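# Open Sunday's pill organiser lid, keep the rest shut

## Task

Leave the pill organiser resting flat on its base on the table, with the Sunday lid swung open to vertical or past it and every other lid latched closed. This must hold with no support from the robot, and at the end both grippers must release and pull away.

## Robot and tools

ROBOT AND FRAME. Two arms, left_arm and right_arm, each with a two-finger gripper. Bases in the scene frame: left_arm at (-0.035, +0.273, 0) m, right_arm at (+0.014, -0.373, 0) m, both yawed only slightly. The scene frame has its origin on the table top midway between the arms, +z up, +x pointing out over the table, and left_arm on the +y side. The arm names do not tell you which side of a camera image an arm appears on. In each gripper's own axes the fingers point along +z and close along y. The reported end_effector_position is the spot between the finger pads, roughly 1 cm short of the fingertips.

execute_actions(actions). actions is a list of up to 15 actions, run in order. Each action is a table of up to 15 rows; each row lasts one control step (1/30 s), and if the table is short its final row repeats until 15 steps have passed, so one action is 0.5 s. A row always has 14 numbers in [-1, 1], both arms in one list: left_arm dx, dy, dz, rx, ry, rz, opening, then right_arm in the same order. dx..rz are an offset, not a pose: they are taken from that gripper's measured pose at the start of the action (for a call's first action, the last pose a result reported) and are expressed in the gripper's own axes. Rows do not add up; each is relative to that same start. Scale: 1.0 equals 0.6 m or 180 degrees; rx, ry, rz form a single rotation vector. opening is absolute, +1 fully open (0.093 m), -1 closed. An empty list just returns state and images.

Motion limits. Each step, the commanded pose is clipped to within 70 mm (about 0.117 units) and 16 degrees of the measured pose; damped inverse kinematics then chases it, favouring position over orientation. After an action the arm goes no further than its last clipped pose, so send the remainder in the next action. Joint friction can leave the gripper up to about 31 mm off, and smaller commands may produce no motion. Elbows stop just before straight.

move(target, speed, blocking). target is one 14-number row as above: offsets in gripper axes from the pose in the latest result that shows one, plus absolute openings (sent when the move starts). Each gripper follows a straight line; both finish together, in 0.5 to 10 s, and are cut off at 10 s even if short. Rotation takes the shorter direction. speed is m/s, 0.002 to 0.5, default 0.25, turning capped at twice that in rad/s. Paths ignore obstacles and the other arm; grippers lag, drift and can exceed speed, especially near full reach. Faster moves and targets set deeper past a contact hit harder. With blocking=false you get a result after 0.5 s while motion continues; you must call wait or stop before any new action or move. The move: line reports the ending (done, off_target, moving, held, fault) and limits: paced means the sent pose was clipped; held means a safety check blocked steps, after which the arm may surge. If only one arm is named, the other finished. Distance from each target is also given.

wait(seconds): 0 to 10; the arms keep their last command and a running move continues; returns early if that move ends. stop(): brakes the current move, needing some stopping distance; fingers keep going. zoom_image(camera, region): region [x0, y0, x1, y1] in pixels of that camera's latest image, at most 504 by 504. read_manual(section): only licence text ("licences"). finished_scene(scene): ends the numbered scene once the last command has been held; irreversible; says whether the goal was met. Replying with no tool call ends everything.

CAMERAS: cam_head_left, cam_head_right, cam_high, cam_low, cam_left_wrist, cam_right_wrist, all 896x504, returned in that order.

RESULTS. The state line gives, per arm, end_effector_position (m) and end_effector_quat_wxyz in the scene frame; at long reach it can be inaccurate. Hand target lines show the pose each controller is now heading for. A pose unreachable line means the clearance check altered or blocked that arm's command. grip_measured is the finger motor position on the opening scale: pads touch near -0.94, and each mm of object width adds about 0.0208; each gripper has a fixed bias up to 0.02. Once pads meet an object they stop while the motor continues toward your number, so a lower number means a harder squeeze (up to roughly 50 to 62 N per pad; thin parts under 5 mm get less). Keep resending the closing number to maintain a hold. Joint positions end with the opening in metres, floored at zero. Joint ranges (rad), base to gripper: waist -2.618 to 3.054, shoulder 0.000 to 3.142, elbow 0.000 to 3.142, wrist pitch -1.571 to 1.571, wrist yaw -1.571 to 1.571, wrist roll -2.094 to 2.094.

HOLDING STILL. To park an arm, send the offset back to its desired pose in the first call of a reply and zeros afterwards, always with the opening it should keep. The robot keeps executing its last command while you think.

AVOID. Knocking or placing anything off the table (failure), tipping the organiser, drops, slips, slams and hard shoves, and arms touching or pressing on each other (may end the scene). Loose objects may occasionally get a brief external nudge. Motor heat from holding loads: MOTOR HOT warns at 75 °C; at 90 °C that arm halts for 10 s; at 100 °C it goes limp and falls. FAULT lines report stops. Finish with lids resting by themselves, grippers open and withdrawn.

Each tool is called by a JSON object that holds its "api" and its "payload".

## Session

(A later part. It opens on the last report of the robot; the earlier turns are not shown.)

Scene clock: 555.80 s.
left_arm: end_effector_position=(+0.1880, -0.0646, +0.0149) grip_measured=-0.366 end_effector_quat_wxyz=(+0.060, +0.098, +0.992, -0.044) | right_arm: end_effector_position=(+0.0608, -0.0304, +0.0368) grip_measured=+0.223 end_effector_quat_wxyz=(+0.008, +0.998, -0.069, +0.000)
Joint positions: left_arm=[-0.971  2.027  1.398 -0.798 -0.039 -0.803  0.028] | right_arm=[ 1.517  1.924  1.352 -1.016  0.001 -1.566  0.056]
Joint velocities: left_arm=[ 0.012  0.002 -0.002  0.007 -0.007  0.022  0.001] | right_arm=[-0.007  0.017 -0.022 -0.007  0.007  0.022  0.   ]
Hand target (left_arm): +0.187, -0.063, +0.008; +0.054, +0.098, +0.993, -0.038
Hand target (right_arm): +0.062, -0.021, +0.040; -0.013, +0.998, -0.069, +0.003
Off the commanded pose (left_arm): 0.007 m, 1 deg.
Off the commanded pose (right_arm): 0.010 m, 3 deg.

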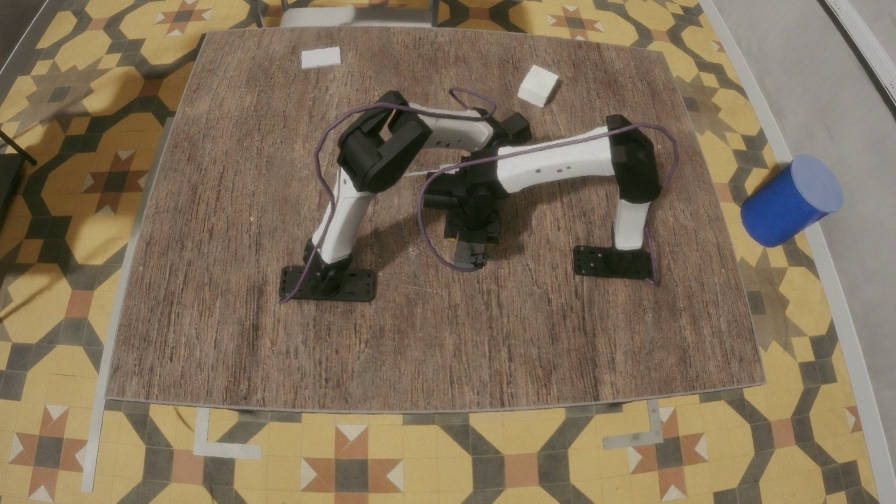

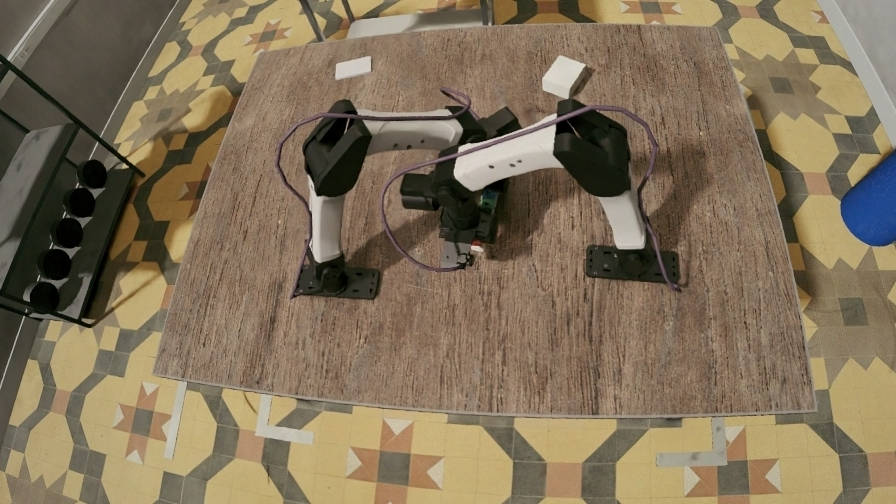

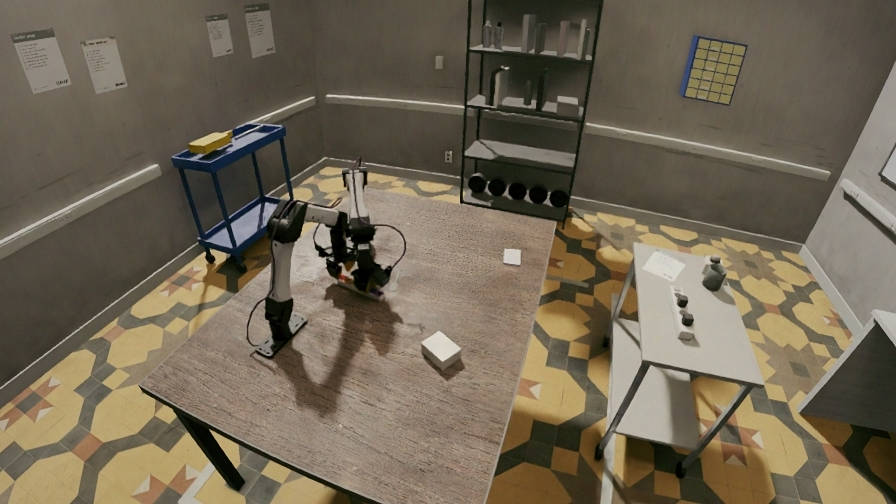

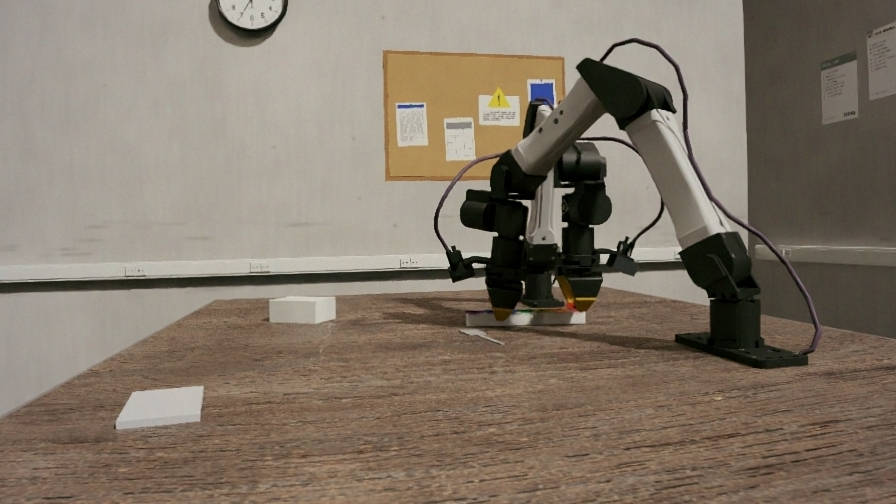

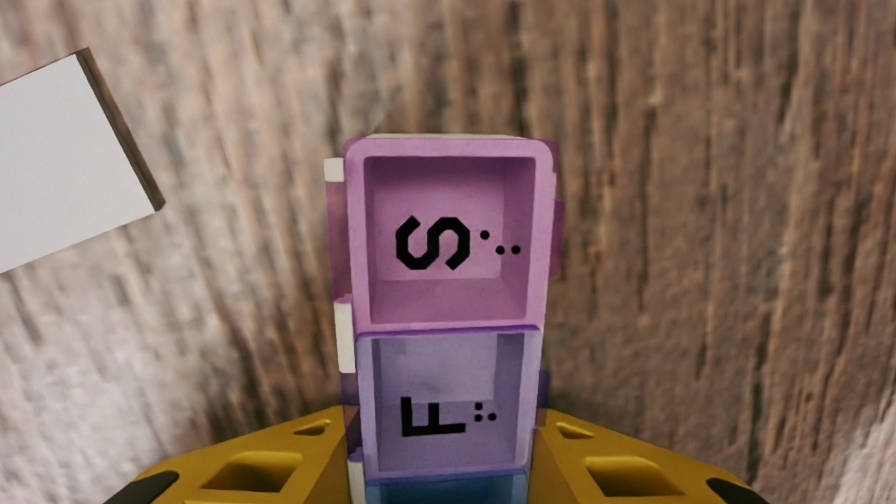

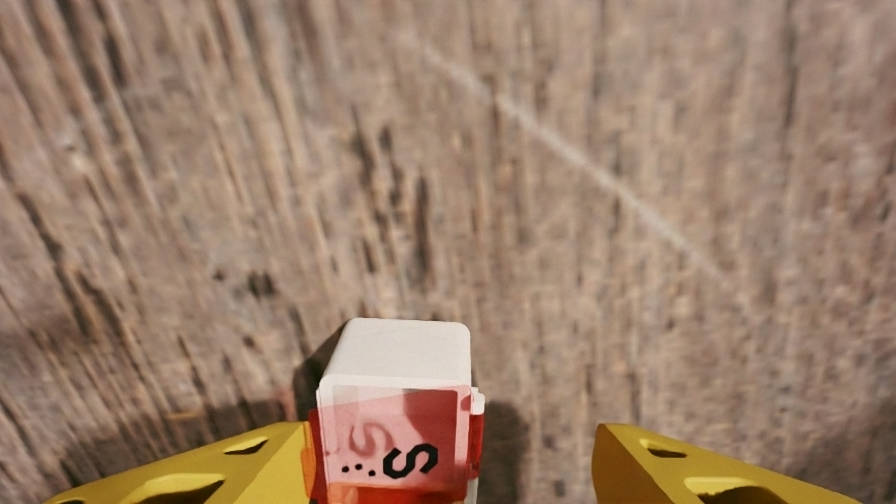

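{"api": "execute_actions", "payload": {"actions": [[[0.0039,0.0033,0.0123,-0.0046,0.0044,0,-0.38,0,-0.0180,-0.0071,0.0170,0,0,0.226],[0.0039,0.0033,0.0123,-0.0046,0.0044,0,-0.38,0,-0.0187,-0.0084,0.0180,0,0,0.226],[0.0039,0.0033,0.0123,-0.0046,0.0044,0,-0.38,0,-0.0194,-0.0096,0.0191,0,0,0.226],[0.0039,0.0033,0.0123,-0.0046,0.0044,0,-0.38,0,-0.0201,-0.0109,0.0202,0,0,0.226],[0.0039,0.0033,0.0123,-0.0046,0.0044,0,-0.38,0,-0.0207,-0.0122,0.0212,0,0,0.226],[0.0039,0.0033,0.0123,-0.0046,0.0044,0,-0.38,0,-0.0214,-0.0135,0.0223,0,0,0.226],[0.0039,0.0033,0.0123,-0.0046,0.0044,0,-0.38,0,-0.0221,-0.0148,0.0233,0,0,0.226],[0.0039,0.0033,0.0123,-0.0046,0.0044,0,-0.38,0,-0.0228,-0.0161,0.0244,0,0,0.226],[0.0039,0.0033,0.0123,-0.0046,0.0044,0,-0.38,0,-0.0235,-0.0174,0.0255,0,0,0.226],[0.0039,0.0033,0.0123,-0.0046,0.0044,0,-0.38,0,-0.0241,-0.0187,0.0265,0,0,0.226],[0.0039,0.0033,0.0123,-0.0046,0.0044,0,-0.38,0,-0.0248,-0.0200,0.0276,0,0,0.226],[0.0039,0.0033,0.0123,-0.0046,0.0044,0,-0.38,0,-0.0255,-0.0213,0.0286,0,0,0.226],[0.0039,0.0033,0.0123,-0.0046,0.0044,0,-0.38,0,-0.0262,-0.0225,0.0297,0,0,0.226],[0.0039,0.0033,0.0123,-0.0046,0.0044,0,-0.38,0,-0.0269,-0.0238,0.0308,0,0,0.226],[0.0039,0.0033,0.0123,-0.0046,0.0044,0,-0.38,0,-0.0275,-0.0251,0.0318,0,0,0.226]]]}}

{"api": "wait", "payload": {"seconds": 0.3}}

Scene clock: 597.50 s.
left_arm: end_effector_position=(+0.1880, -0.0646, +0.0149) grip_measured=-0.366 end_effector_quat_wxyz=(+0.060, +0.099, +0.992, -0.044) | right_arm: end_effector_position=(+0.0615, -0.0258, +0.0470) grip_measured=+0.223 end_effector_quat_wxyz=(-0.012, +0.998, -0.069, +0.001)
Joint positions: left_arm=[-0.971  2.027  1.398 -0.798 -0.039 -0.801  0.028] | right_arm=[ 1.517  1.892  1.352 -1.006  0.001 -1.566  0.056]
Joint velocities: left_arm=[-0.002 -0.007 -0.007  0.022 -0.007 -0.037  0.   ] | right_arm=[ 0.002 -0.076  0.002  0.125  0.051  0.051 -0.001]
Hand target (left_arm): +0.187, -0.063, +0.007; +0.053, +0.098, +0.993, -0.036
Hand target (right_arm): +0.063, -0.014, +0.052; -0.041, +0.997, -0.069, +0.004
Off the commanded pose (left_arm): 0.008 m, 1 deg.
Off the commanded pose (right_arm): 0.013 m, 3 deg.

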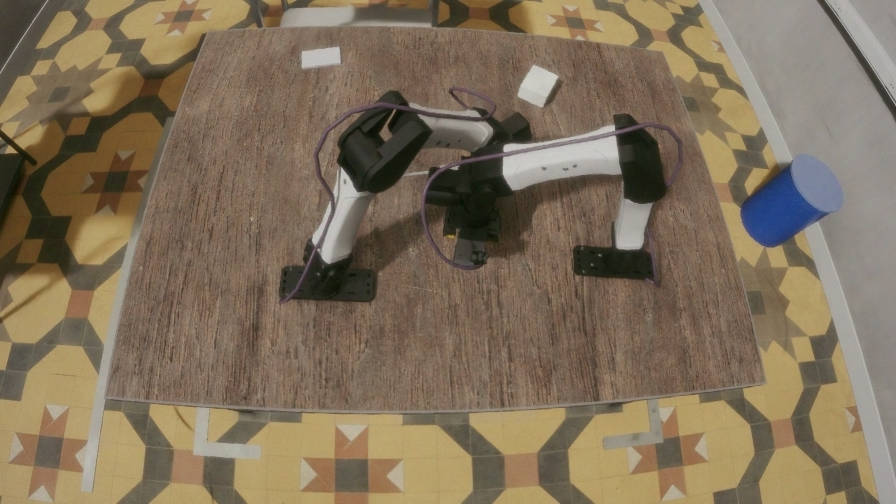

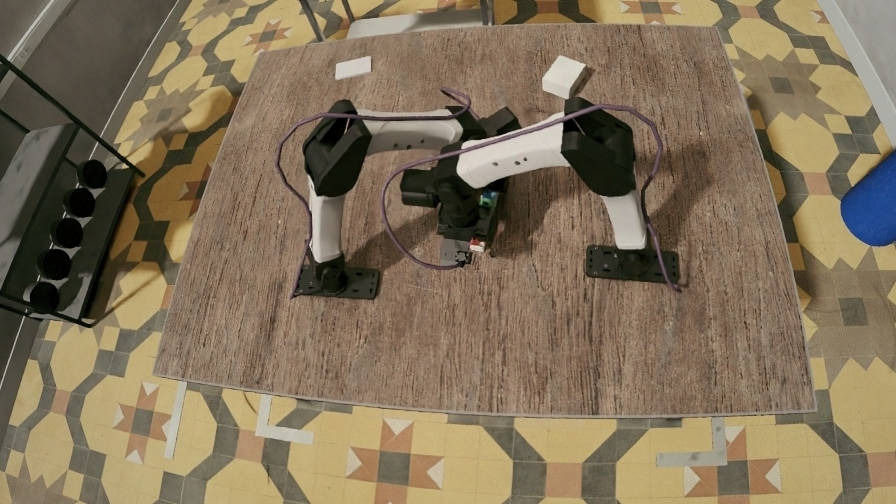

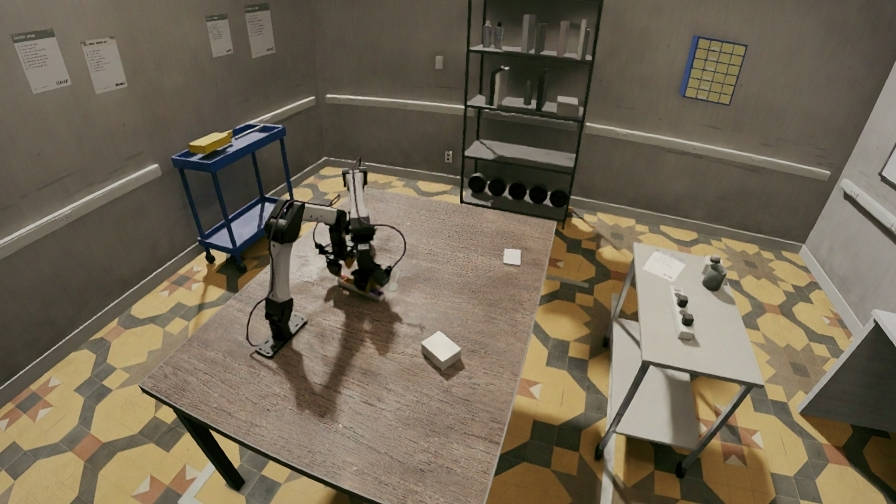

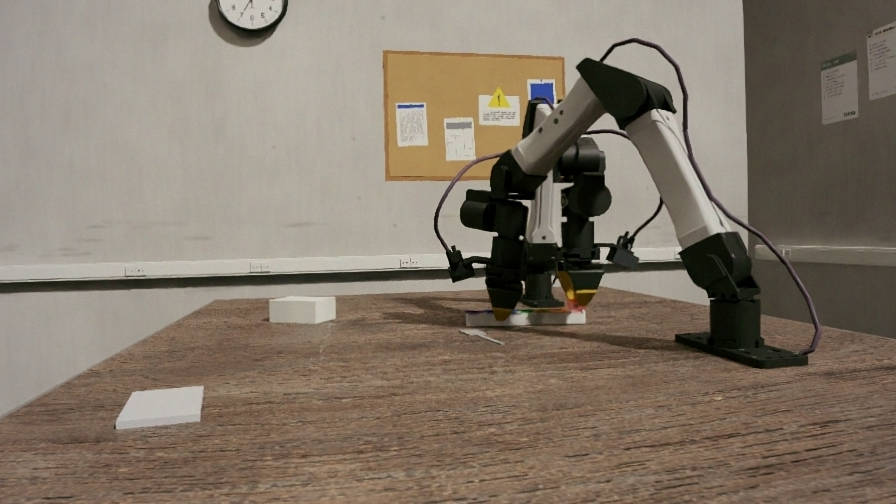

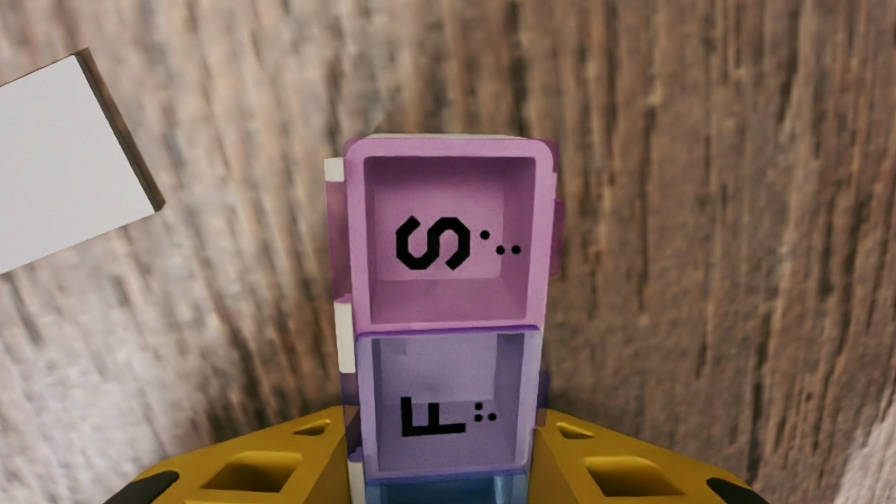

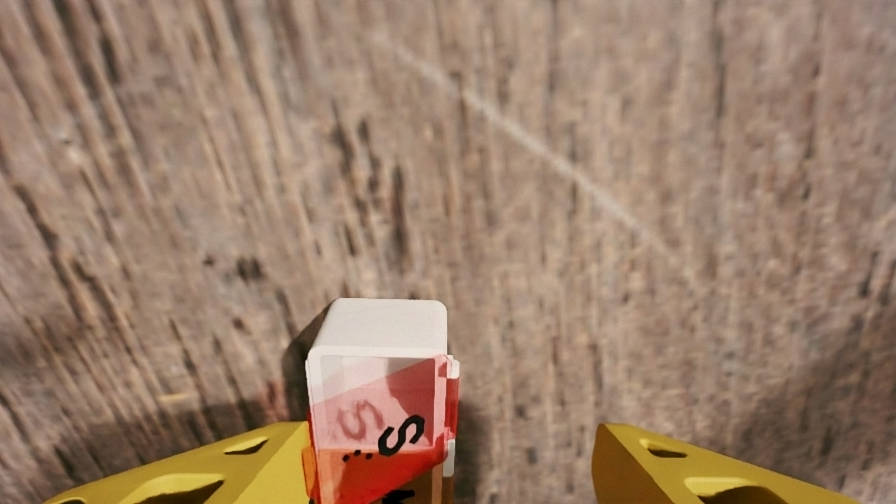

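Scene clock: 597.80 s.
left_arm: end_effector_position=(+0.1880, -0.0646, +0.0149) grip_measured=-0.366 end_effector_quat_wxyz=(+0.060, +0.099, +0.992, -0.044) | right_arm: end_effector_position=(+0.0617, -0.0248, +0.0487) grip_measured=+0.223 end_effector_quat_wxyz=(-0.016, +0.997, -0.069, +0.002)
Joint positions: left_arm=[-0.971  2.027  1.398 -0.798 -0.039 -0.801  0.028] | right_arm=[ 1.517  1.887  1.352 -1.003  0.002 -1.566  0.056]
Joint velocities: left_arm=[-0.002 -0.002  0.007 -0.037 -0.066  0.037  0.001] | right_arm=[-0.017  0.017 -0.002 -0.007 -0.037  0.007  0.002]
Hand target (left_arm): +0.187, -0.063, +0.007; +0.053, +0.098, +0.993, -0.036
Hand target (right_arm): +0.063, -0.014, +0.052; -0.041, +0.997, -0.069, +0.004
Off the commanded pose (left_arm): 0.008 m, 1 deg.
Off the commanded pose (right_arm): 0.011 m, 3 deg.
wait: 0.30 s; at rest by 0.20 s

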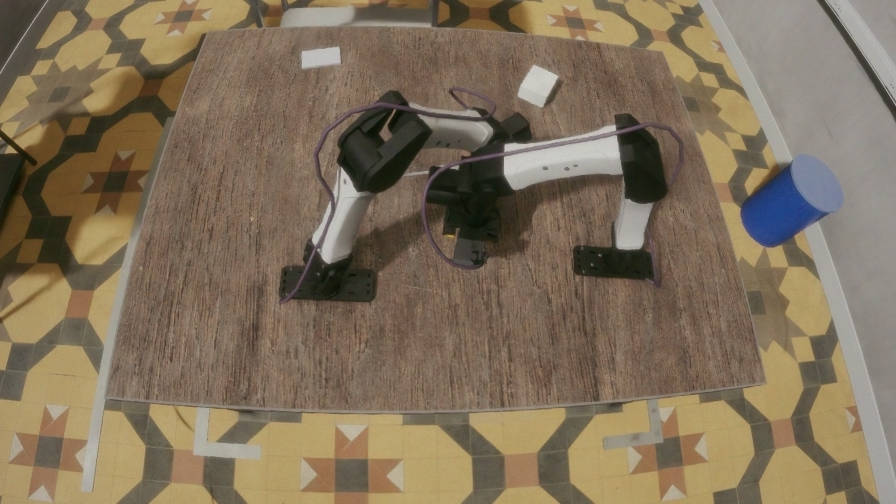

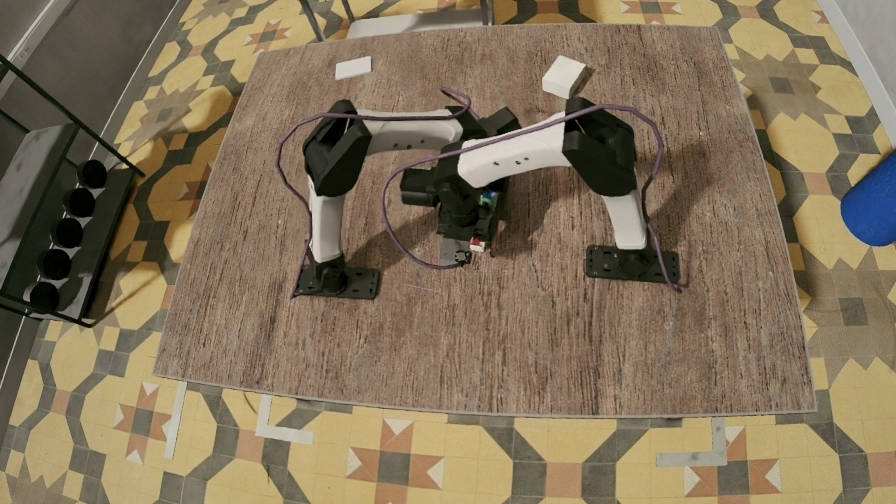

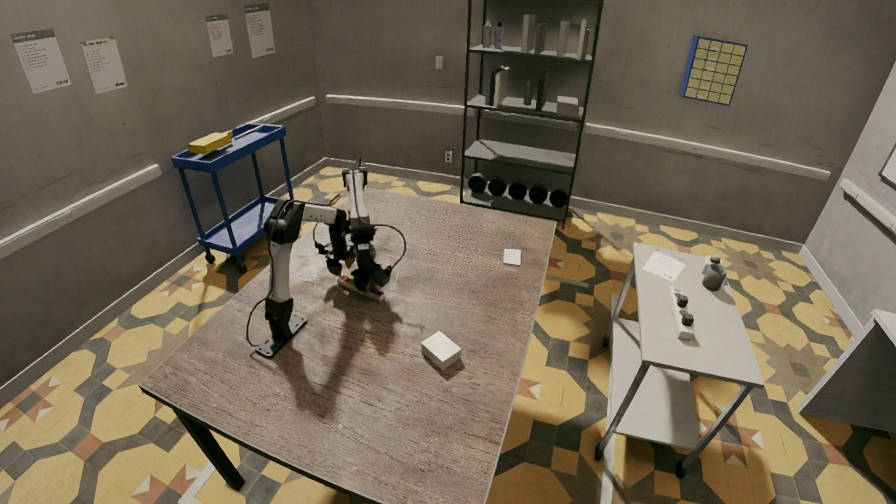

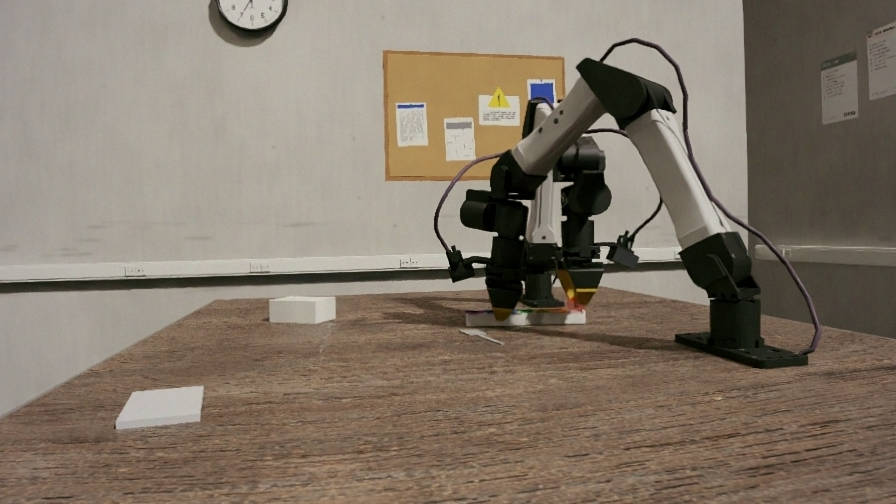

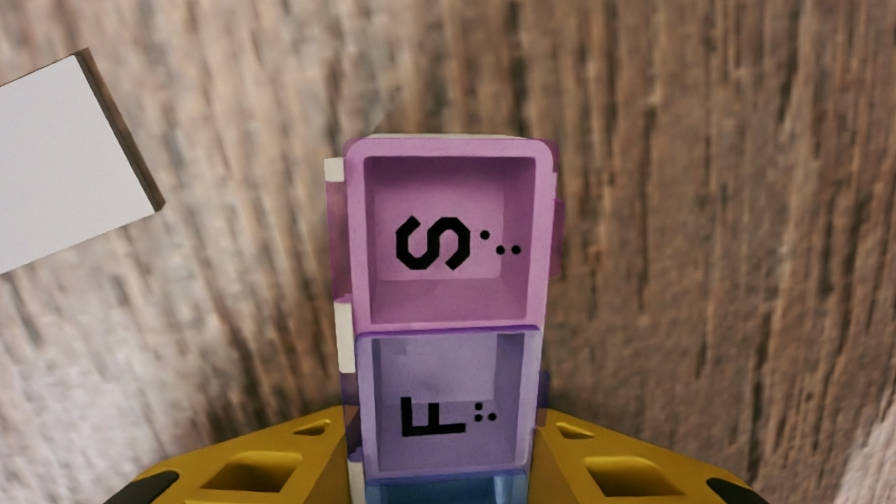

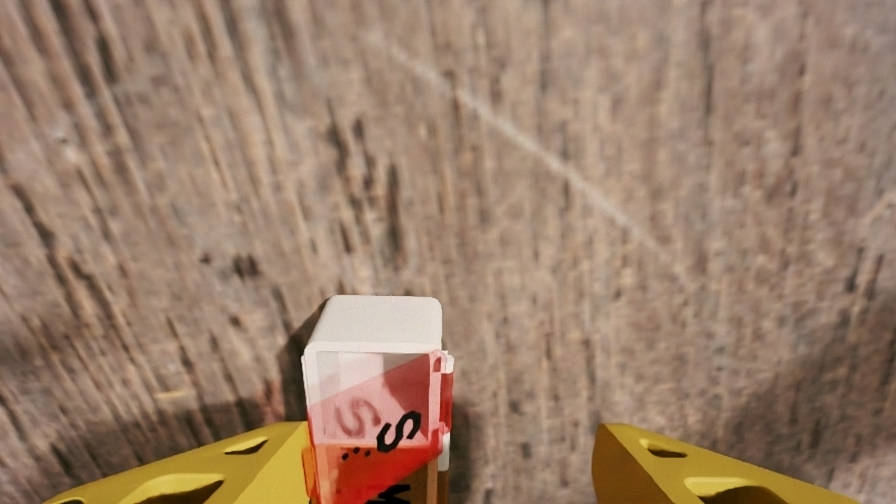

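{"api": "execute_actions", "payload": {"actions": [[[0.0039,0.0033,0.0123,-0.0046,0.0044,0,-0.38,0,-0.0209,-0.0068,0.0189,0,0,0.226],[0.0039,0.0033,0.0123,-0.0046,0.0044,0,-0.38,0,-0.0222,-0.0076,0.0204,0,0,0.226],[0.0039,0.0033,0.0123,-0.0046,0.0044,0,-0.38,0,-0.0236,-0.0085,0.0218,0,0,0.226],[0.0039,0.0033,0.0123,-0.0046,0.0044,0,-0.38,0,-0.0250,-0.0094,0.0232,0,0,0.226],[0.0039,0.0033,0.0123,-0.0046,0.0044,0,-0.38,0,-0.0264,-0.0103,0.0246,0,0,0.226],[0.0039,0.0033,0.0123,-0.0046,0.0044,0,-0.38,0,-0.0278,-0.0112,0.0260,0,0,0.226],[0.0039,0.0033,0.0123,-0.0046,0.0044,0,-0.38,0,-0.0292,-0.0121,0.0275,0,0,0.226],[0.0039,0.0033,0.0123,-0.0046,0.0044,0,-0.38,0,-0.0306,-0.0130,0.0289,0,0,0.226],[0.0039,0.0033,0.0123,-0.0046,0.0044,0,-0.38,0,-0.0320,-0.0139,0.0303,0,0,0.226],[0.0039,0.0033,0.0123,-0.0046,0.0044,0,-0.38,0,-0.0334,-0.0147,0.0317,0,0,0.226],[0.0039,0.0033,0.0123,-0.0046,0.0044,0,-0.38,0,-0.0348,-0.0156,0.0331,0,0,0.226],[0.0039,0.0033,0.0123,-0.0046,0.0044,0,-0.38,0,-0.0362,-0.0165,0.0346,0,0,0.226],[0.0039,0.0033,0.0123,-0.0046,0.0044,0,-0.38,0,-0.0376,-0.0174,0.0360,0,0,0.226],[0.0039,0.0033,0.0123,-0.0046,0.0044,0,-0.38,0,-0.0390,-0.0183,0.0374,0,0,0.226],[0.0039,0.0033,0.0123,-0.0046,0.0044,0,-0.38,0,-0.0404,-0.0192,0.0388,0,0,0.226]]]}}

Scene clock: 630.07 s.
left_arm: end_effector_position=(+0.1880, -0.0645, +0.0149) grip_measured=-0.366 end_effector_quat_wxyz=(+0.060, +0.100, +0.992, -0.044) | right_arm: end_effector_position=(+0.0635, -0.0132, +0.0572) grip_measured=+0.223 end_effector_quat_wxyz=(-0.049, +0.996, -0.069, +0.005)
Joint positions: left_arm=[-0.971  2.027  1.398 -0.798 -0.039 -0.798  0.028] | right_arm=[ 1.517  1.864  1.352 -0.96   0.003 -1.566  0.056]
Joint velocities: left_arm=[ 0.002 -0.017  0.007 -0.007 -0.022 -0.051 -0.001] | right_arm=[ 0.007  0.002 -0.007  0.33   0.007  0.037 -0.001]
Hand target (left_arm): +0.187, -0.063, +0.007; +0.053, +0.099, +0.993, -0.036
Hand target (right_arm): +0.065, -0.002, +0.062; -0.076, +0.995, -0.069, +0.007
Off the commanded pose (left_arm): 0.008 m, 1 deg.
Off the commanded pose (right_arm): 0.013 m, 3 deg.

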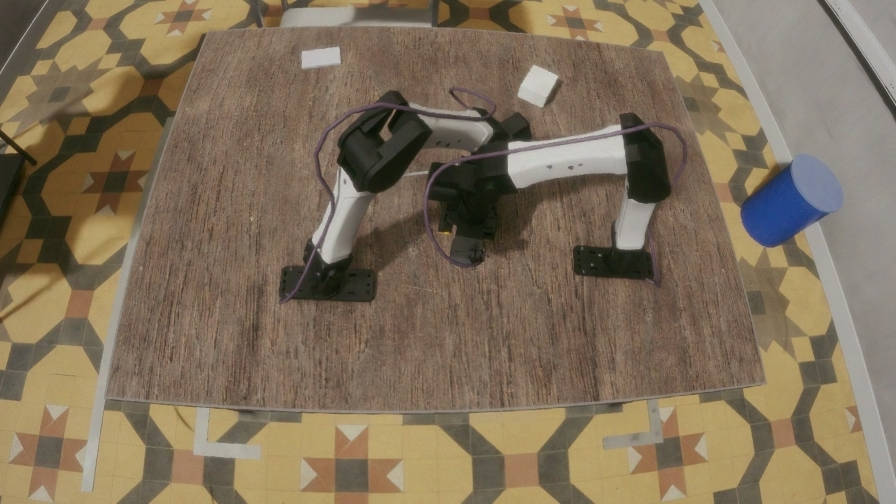

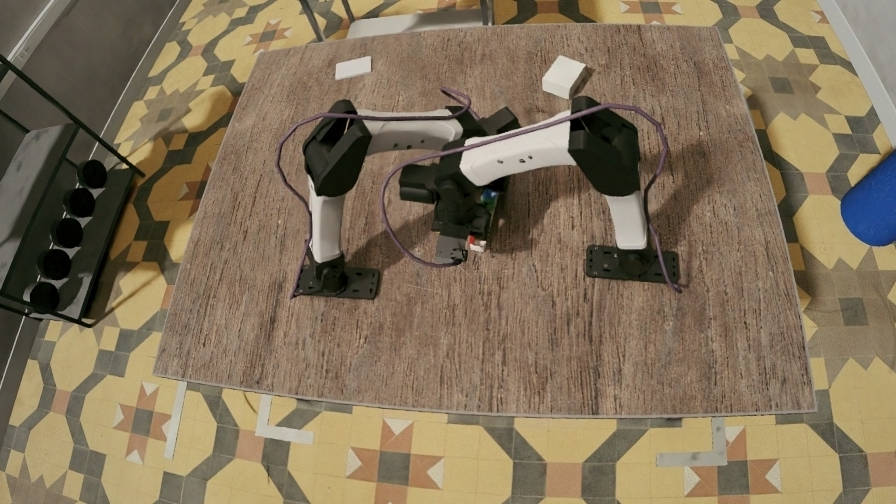

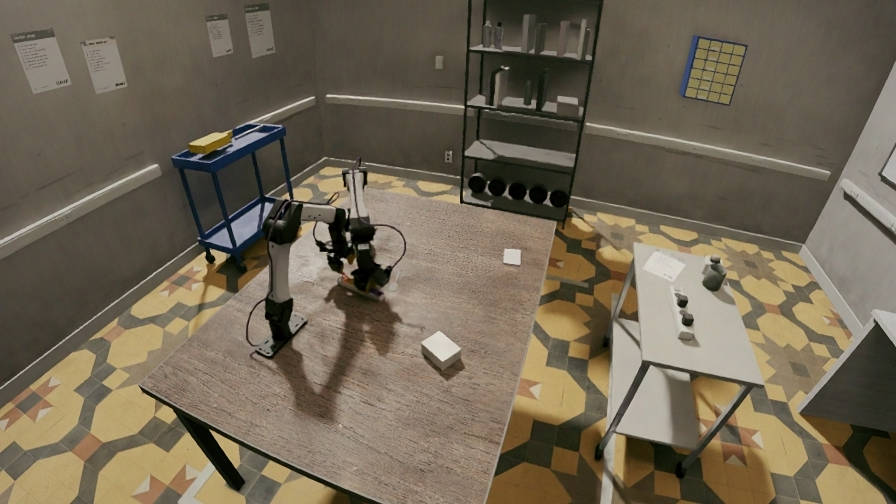

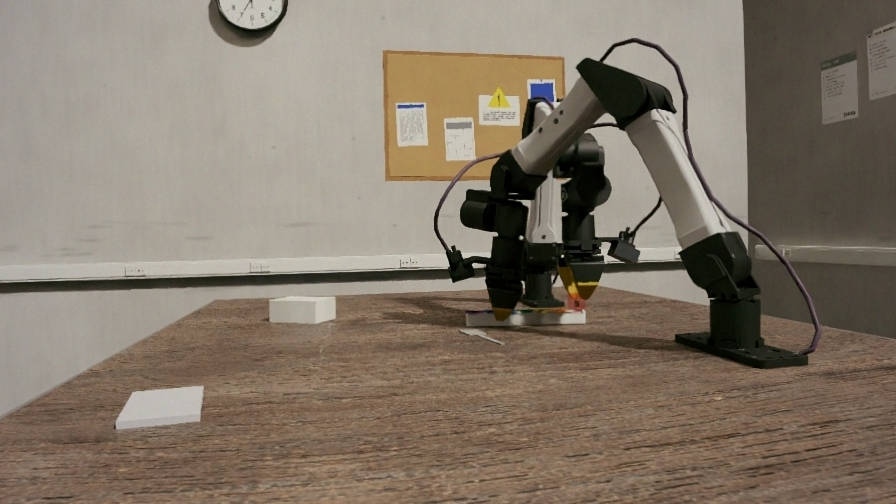

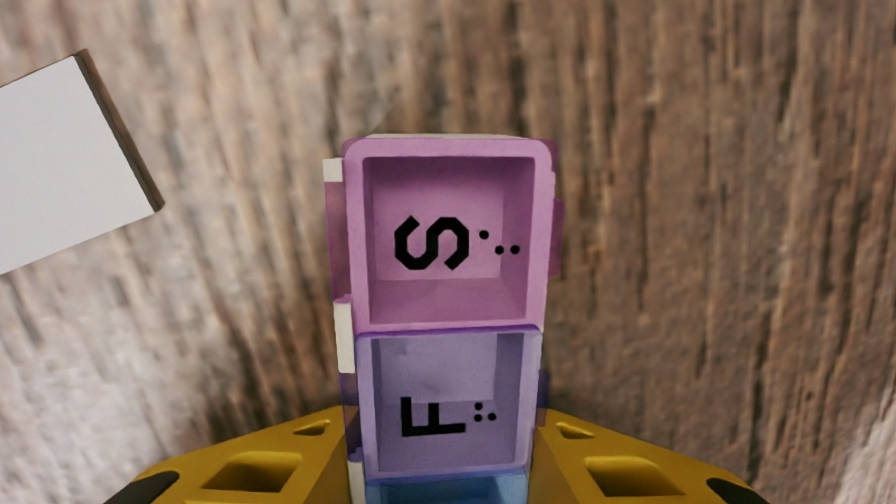

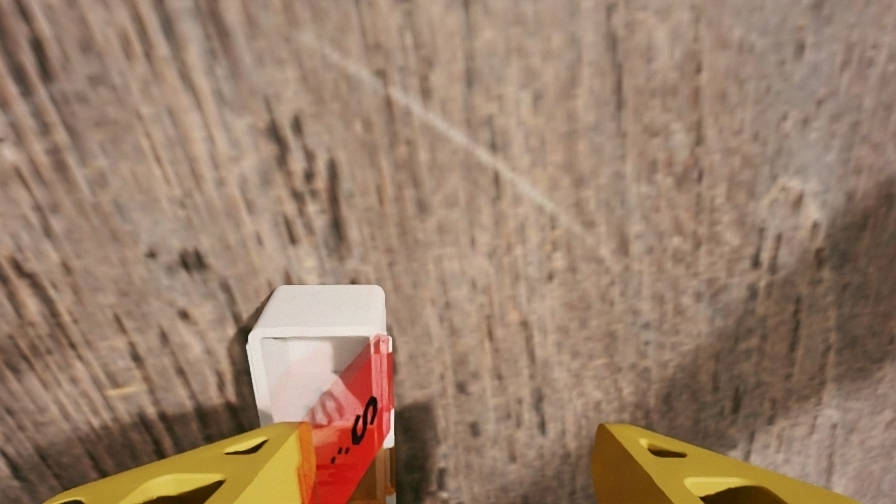

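{"api": "execute_actions", "payload": {"actions": []}}

Scene clock: 641.57 s.
left_arm: end_effector_position=(+0.1880, -0.0645, +0.0149) grip_measured=-0.366 end_effector_quat_wxyz=(+0.060, +0.100, +0.992, -0.044) | right_arm: end_effector_position=(+0.0647, -0.0042, +0.0583) grip_measured=+0.223 end_effector_quat_wxyz=(-0.068, +0.995, -0.069, +0.006)
Joint positions: left_arm=[-0.971  2.027  1.398 -0.798 -0.039 -0.798  0.028] | right_arm=[ 1.517  1.864  1.352 -0.922  0.003 -1.566  0.056]
Joint velocities: left_arm=[ 0.002  0.002  0.002 -0.066  0.081  0.022  0.   ] | right_arm=[-0.012  0.002  0.007 -0.022 -0.051  0.022 -0.001]
Hand target (left_arm): +0.187, -0.063, +0.007; +0.053, +0.099, +0.993, -0.036
Hand target (right_arm): +0.065, -0.001, +0.062; -0.077, +0.995, -0.069, +0.007
Off the commanded pose (left_arm): 0.008 m, 1 deg.
Off the commanded pose (right_arm): 0.004 m, 1 deg.

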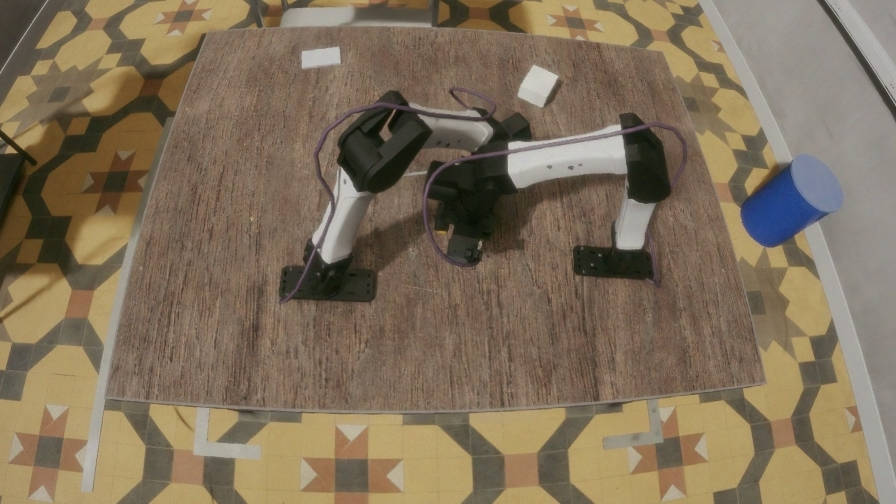

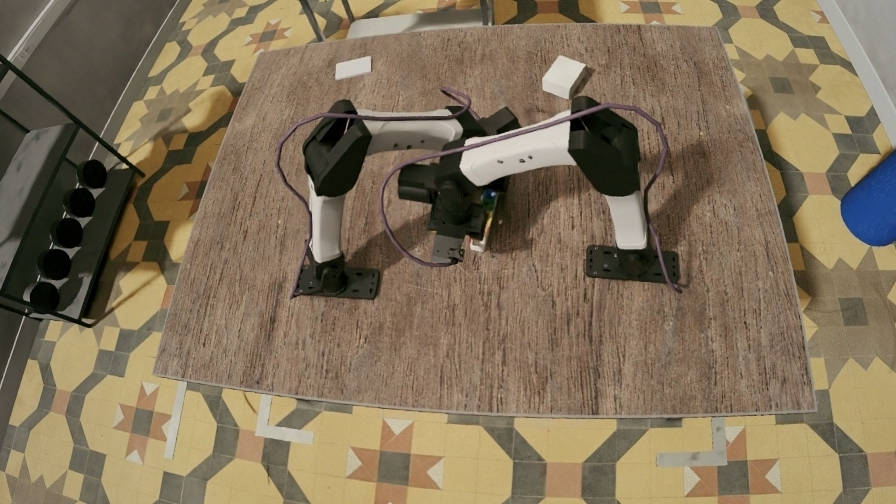

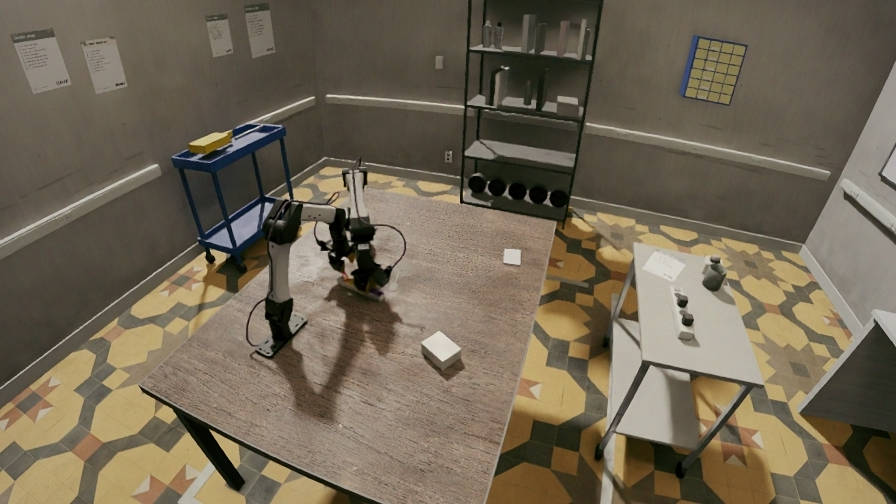

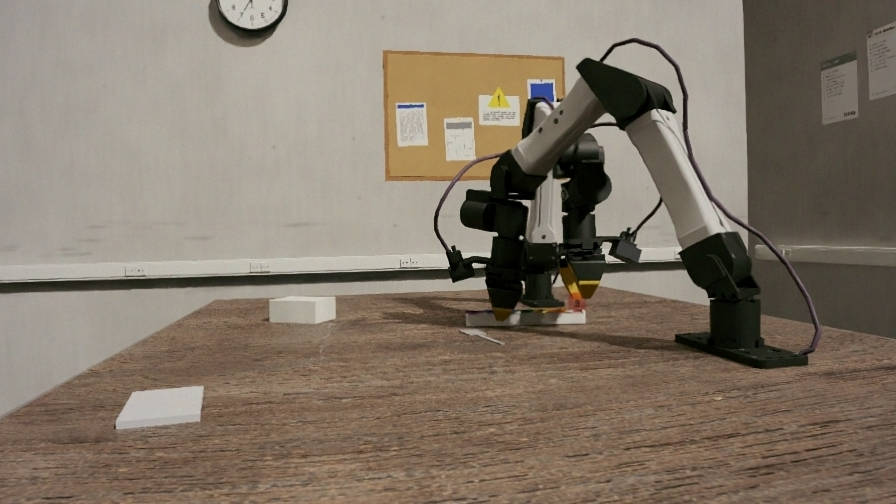

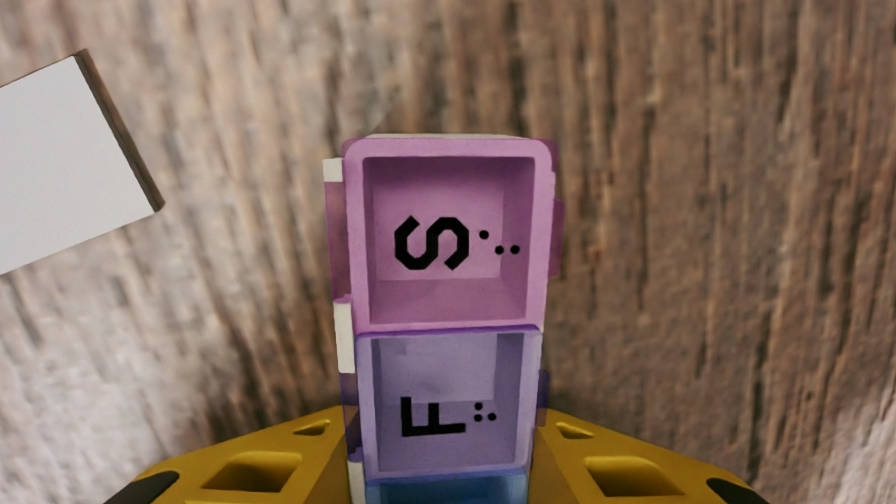

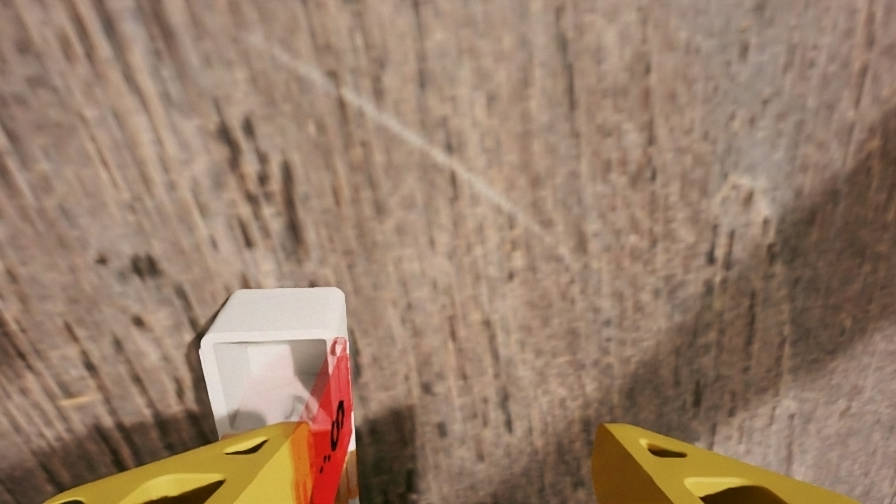

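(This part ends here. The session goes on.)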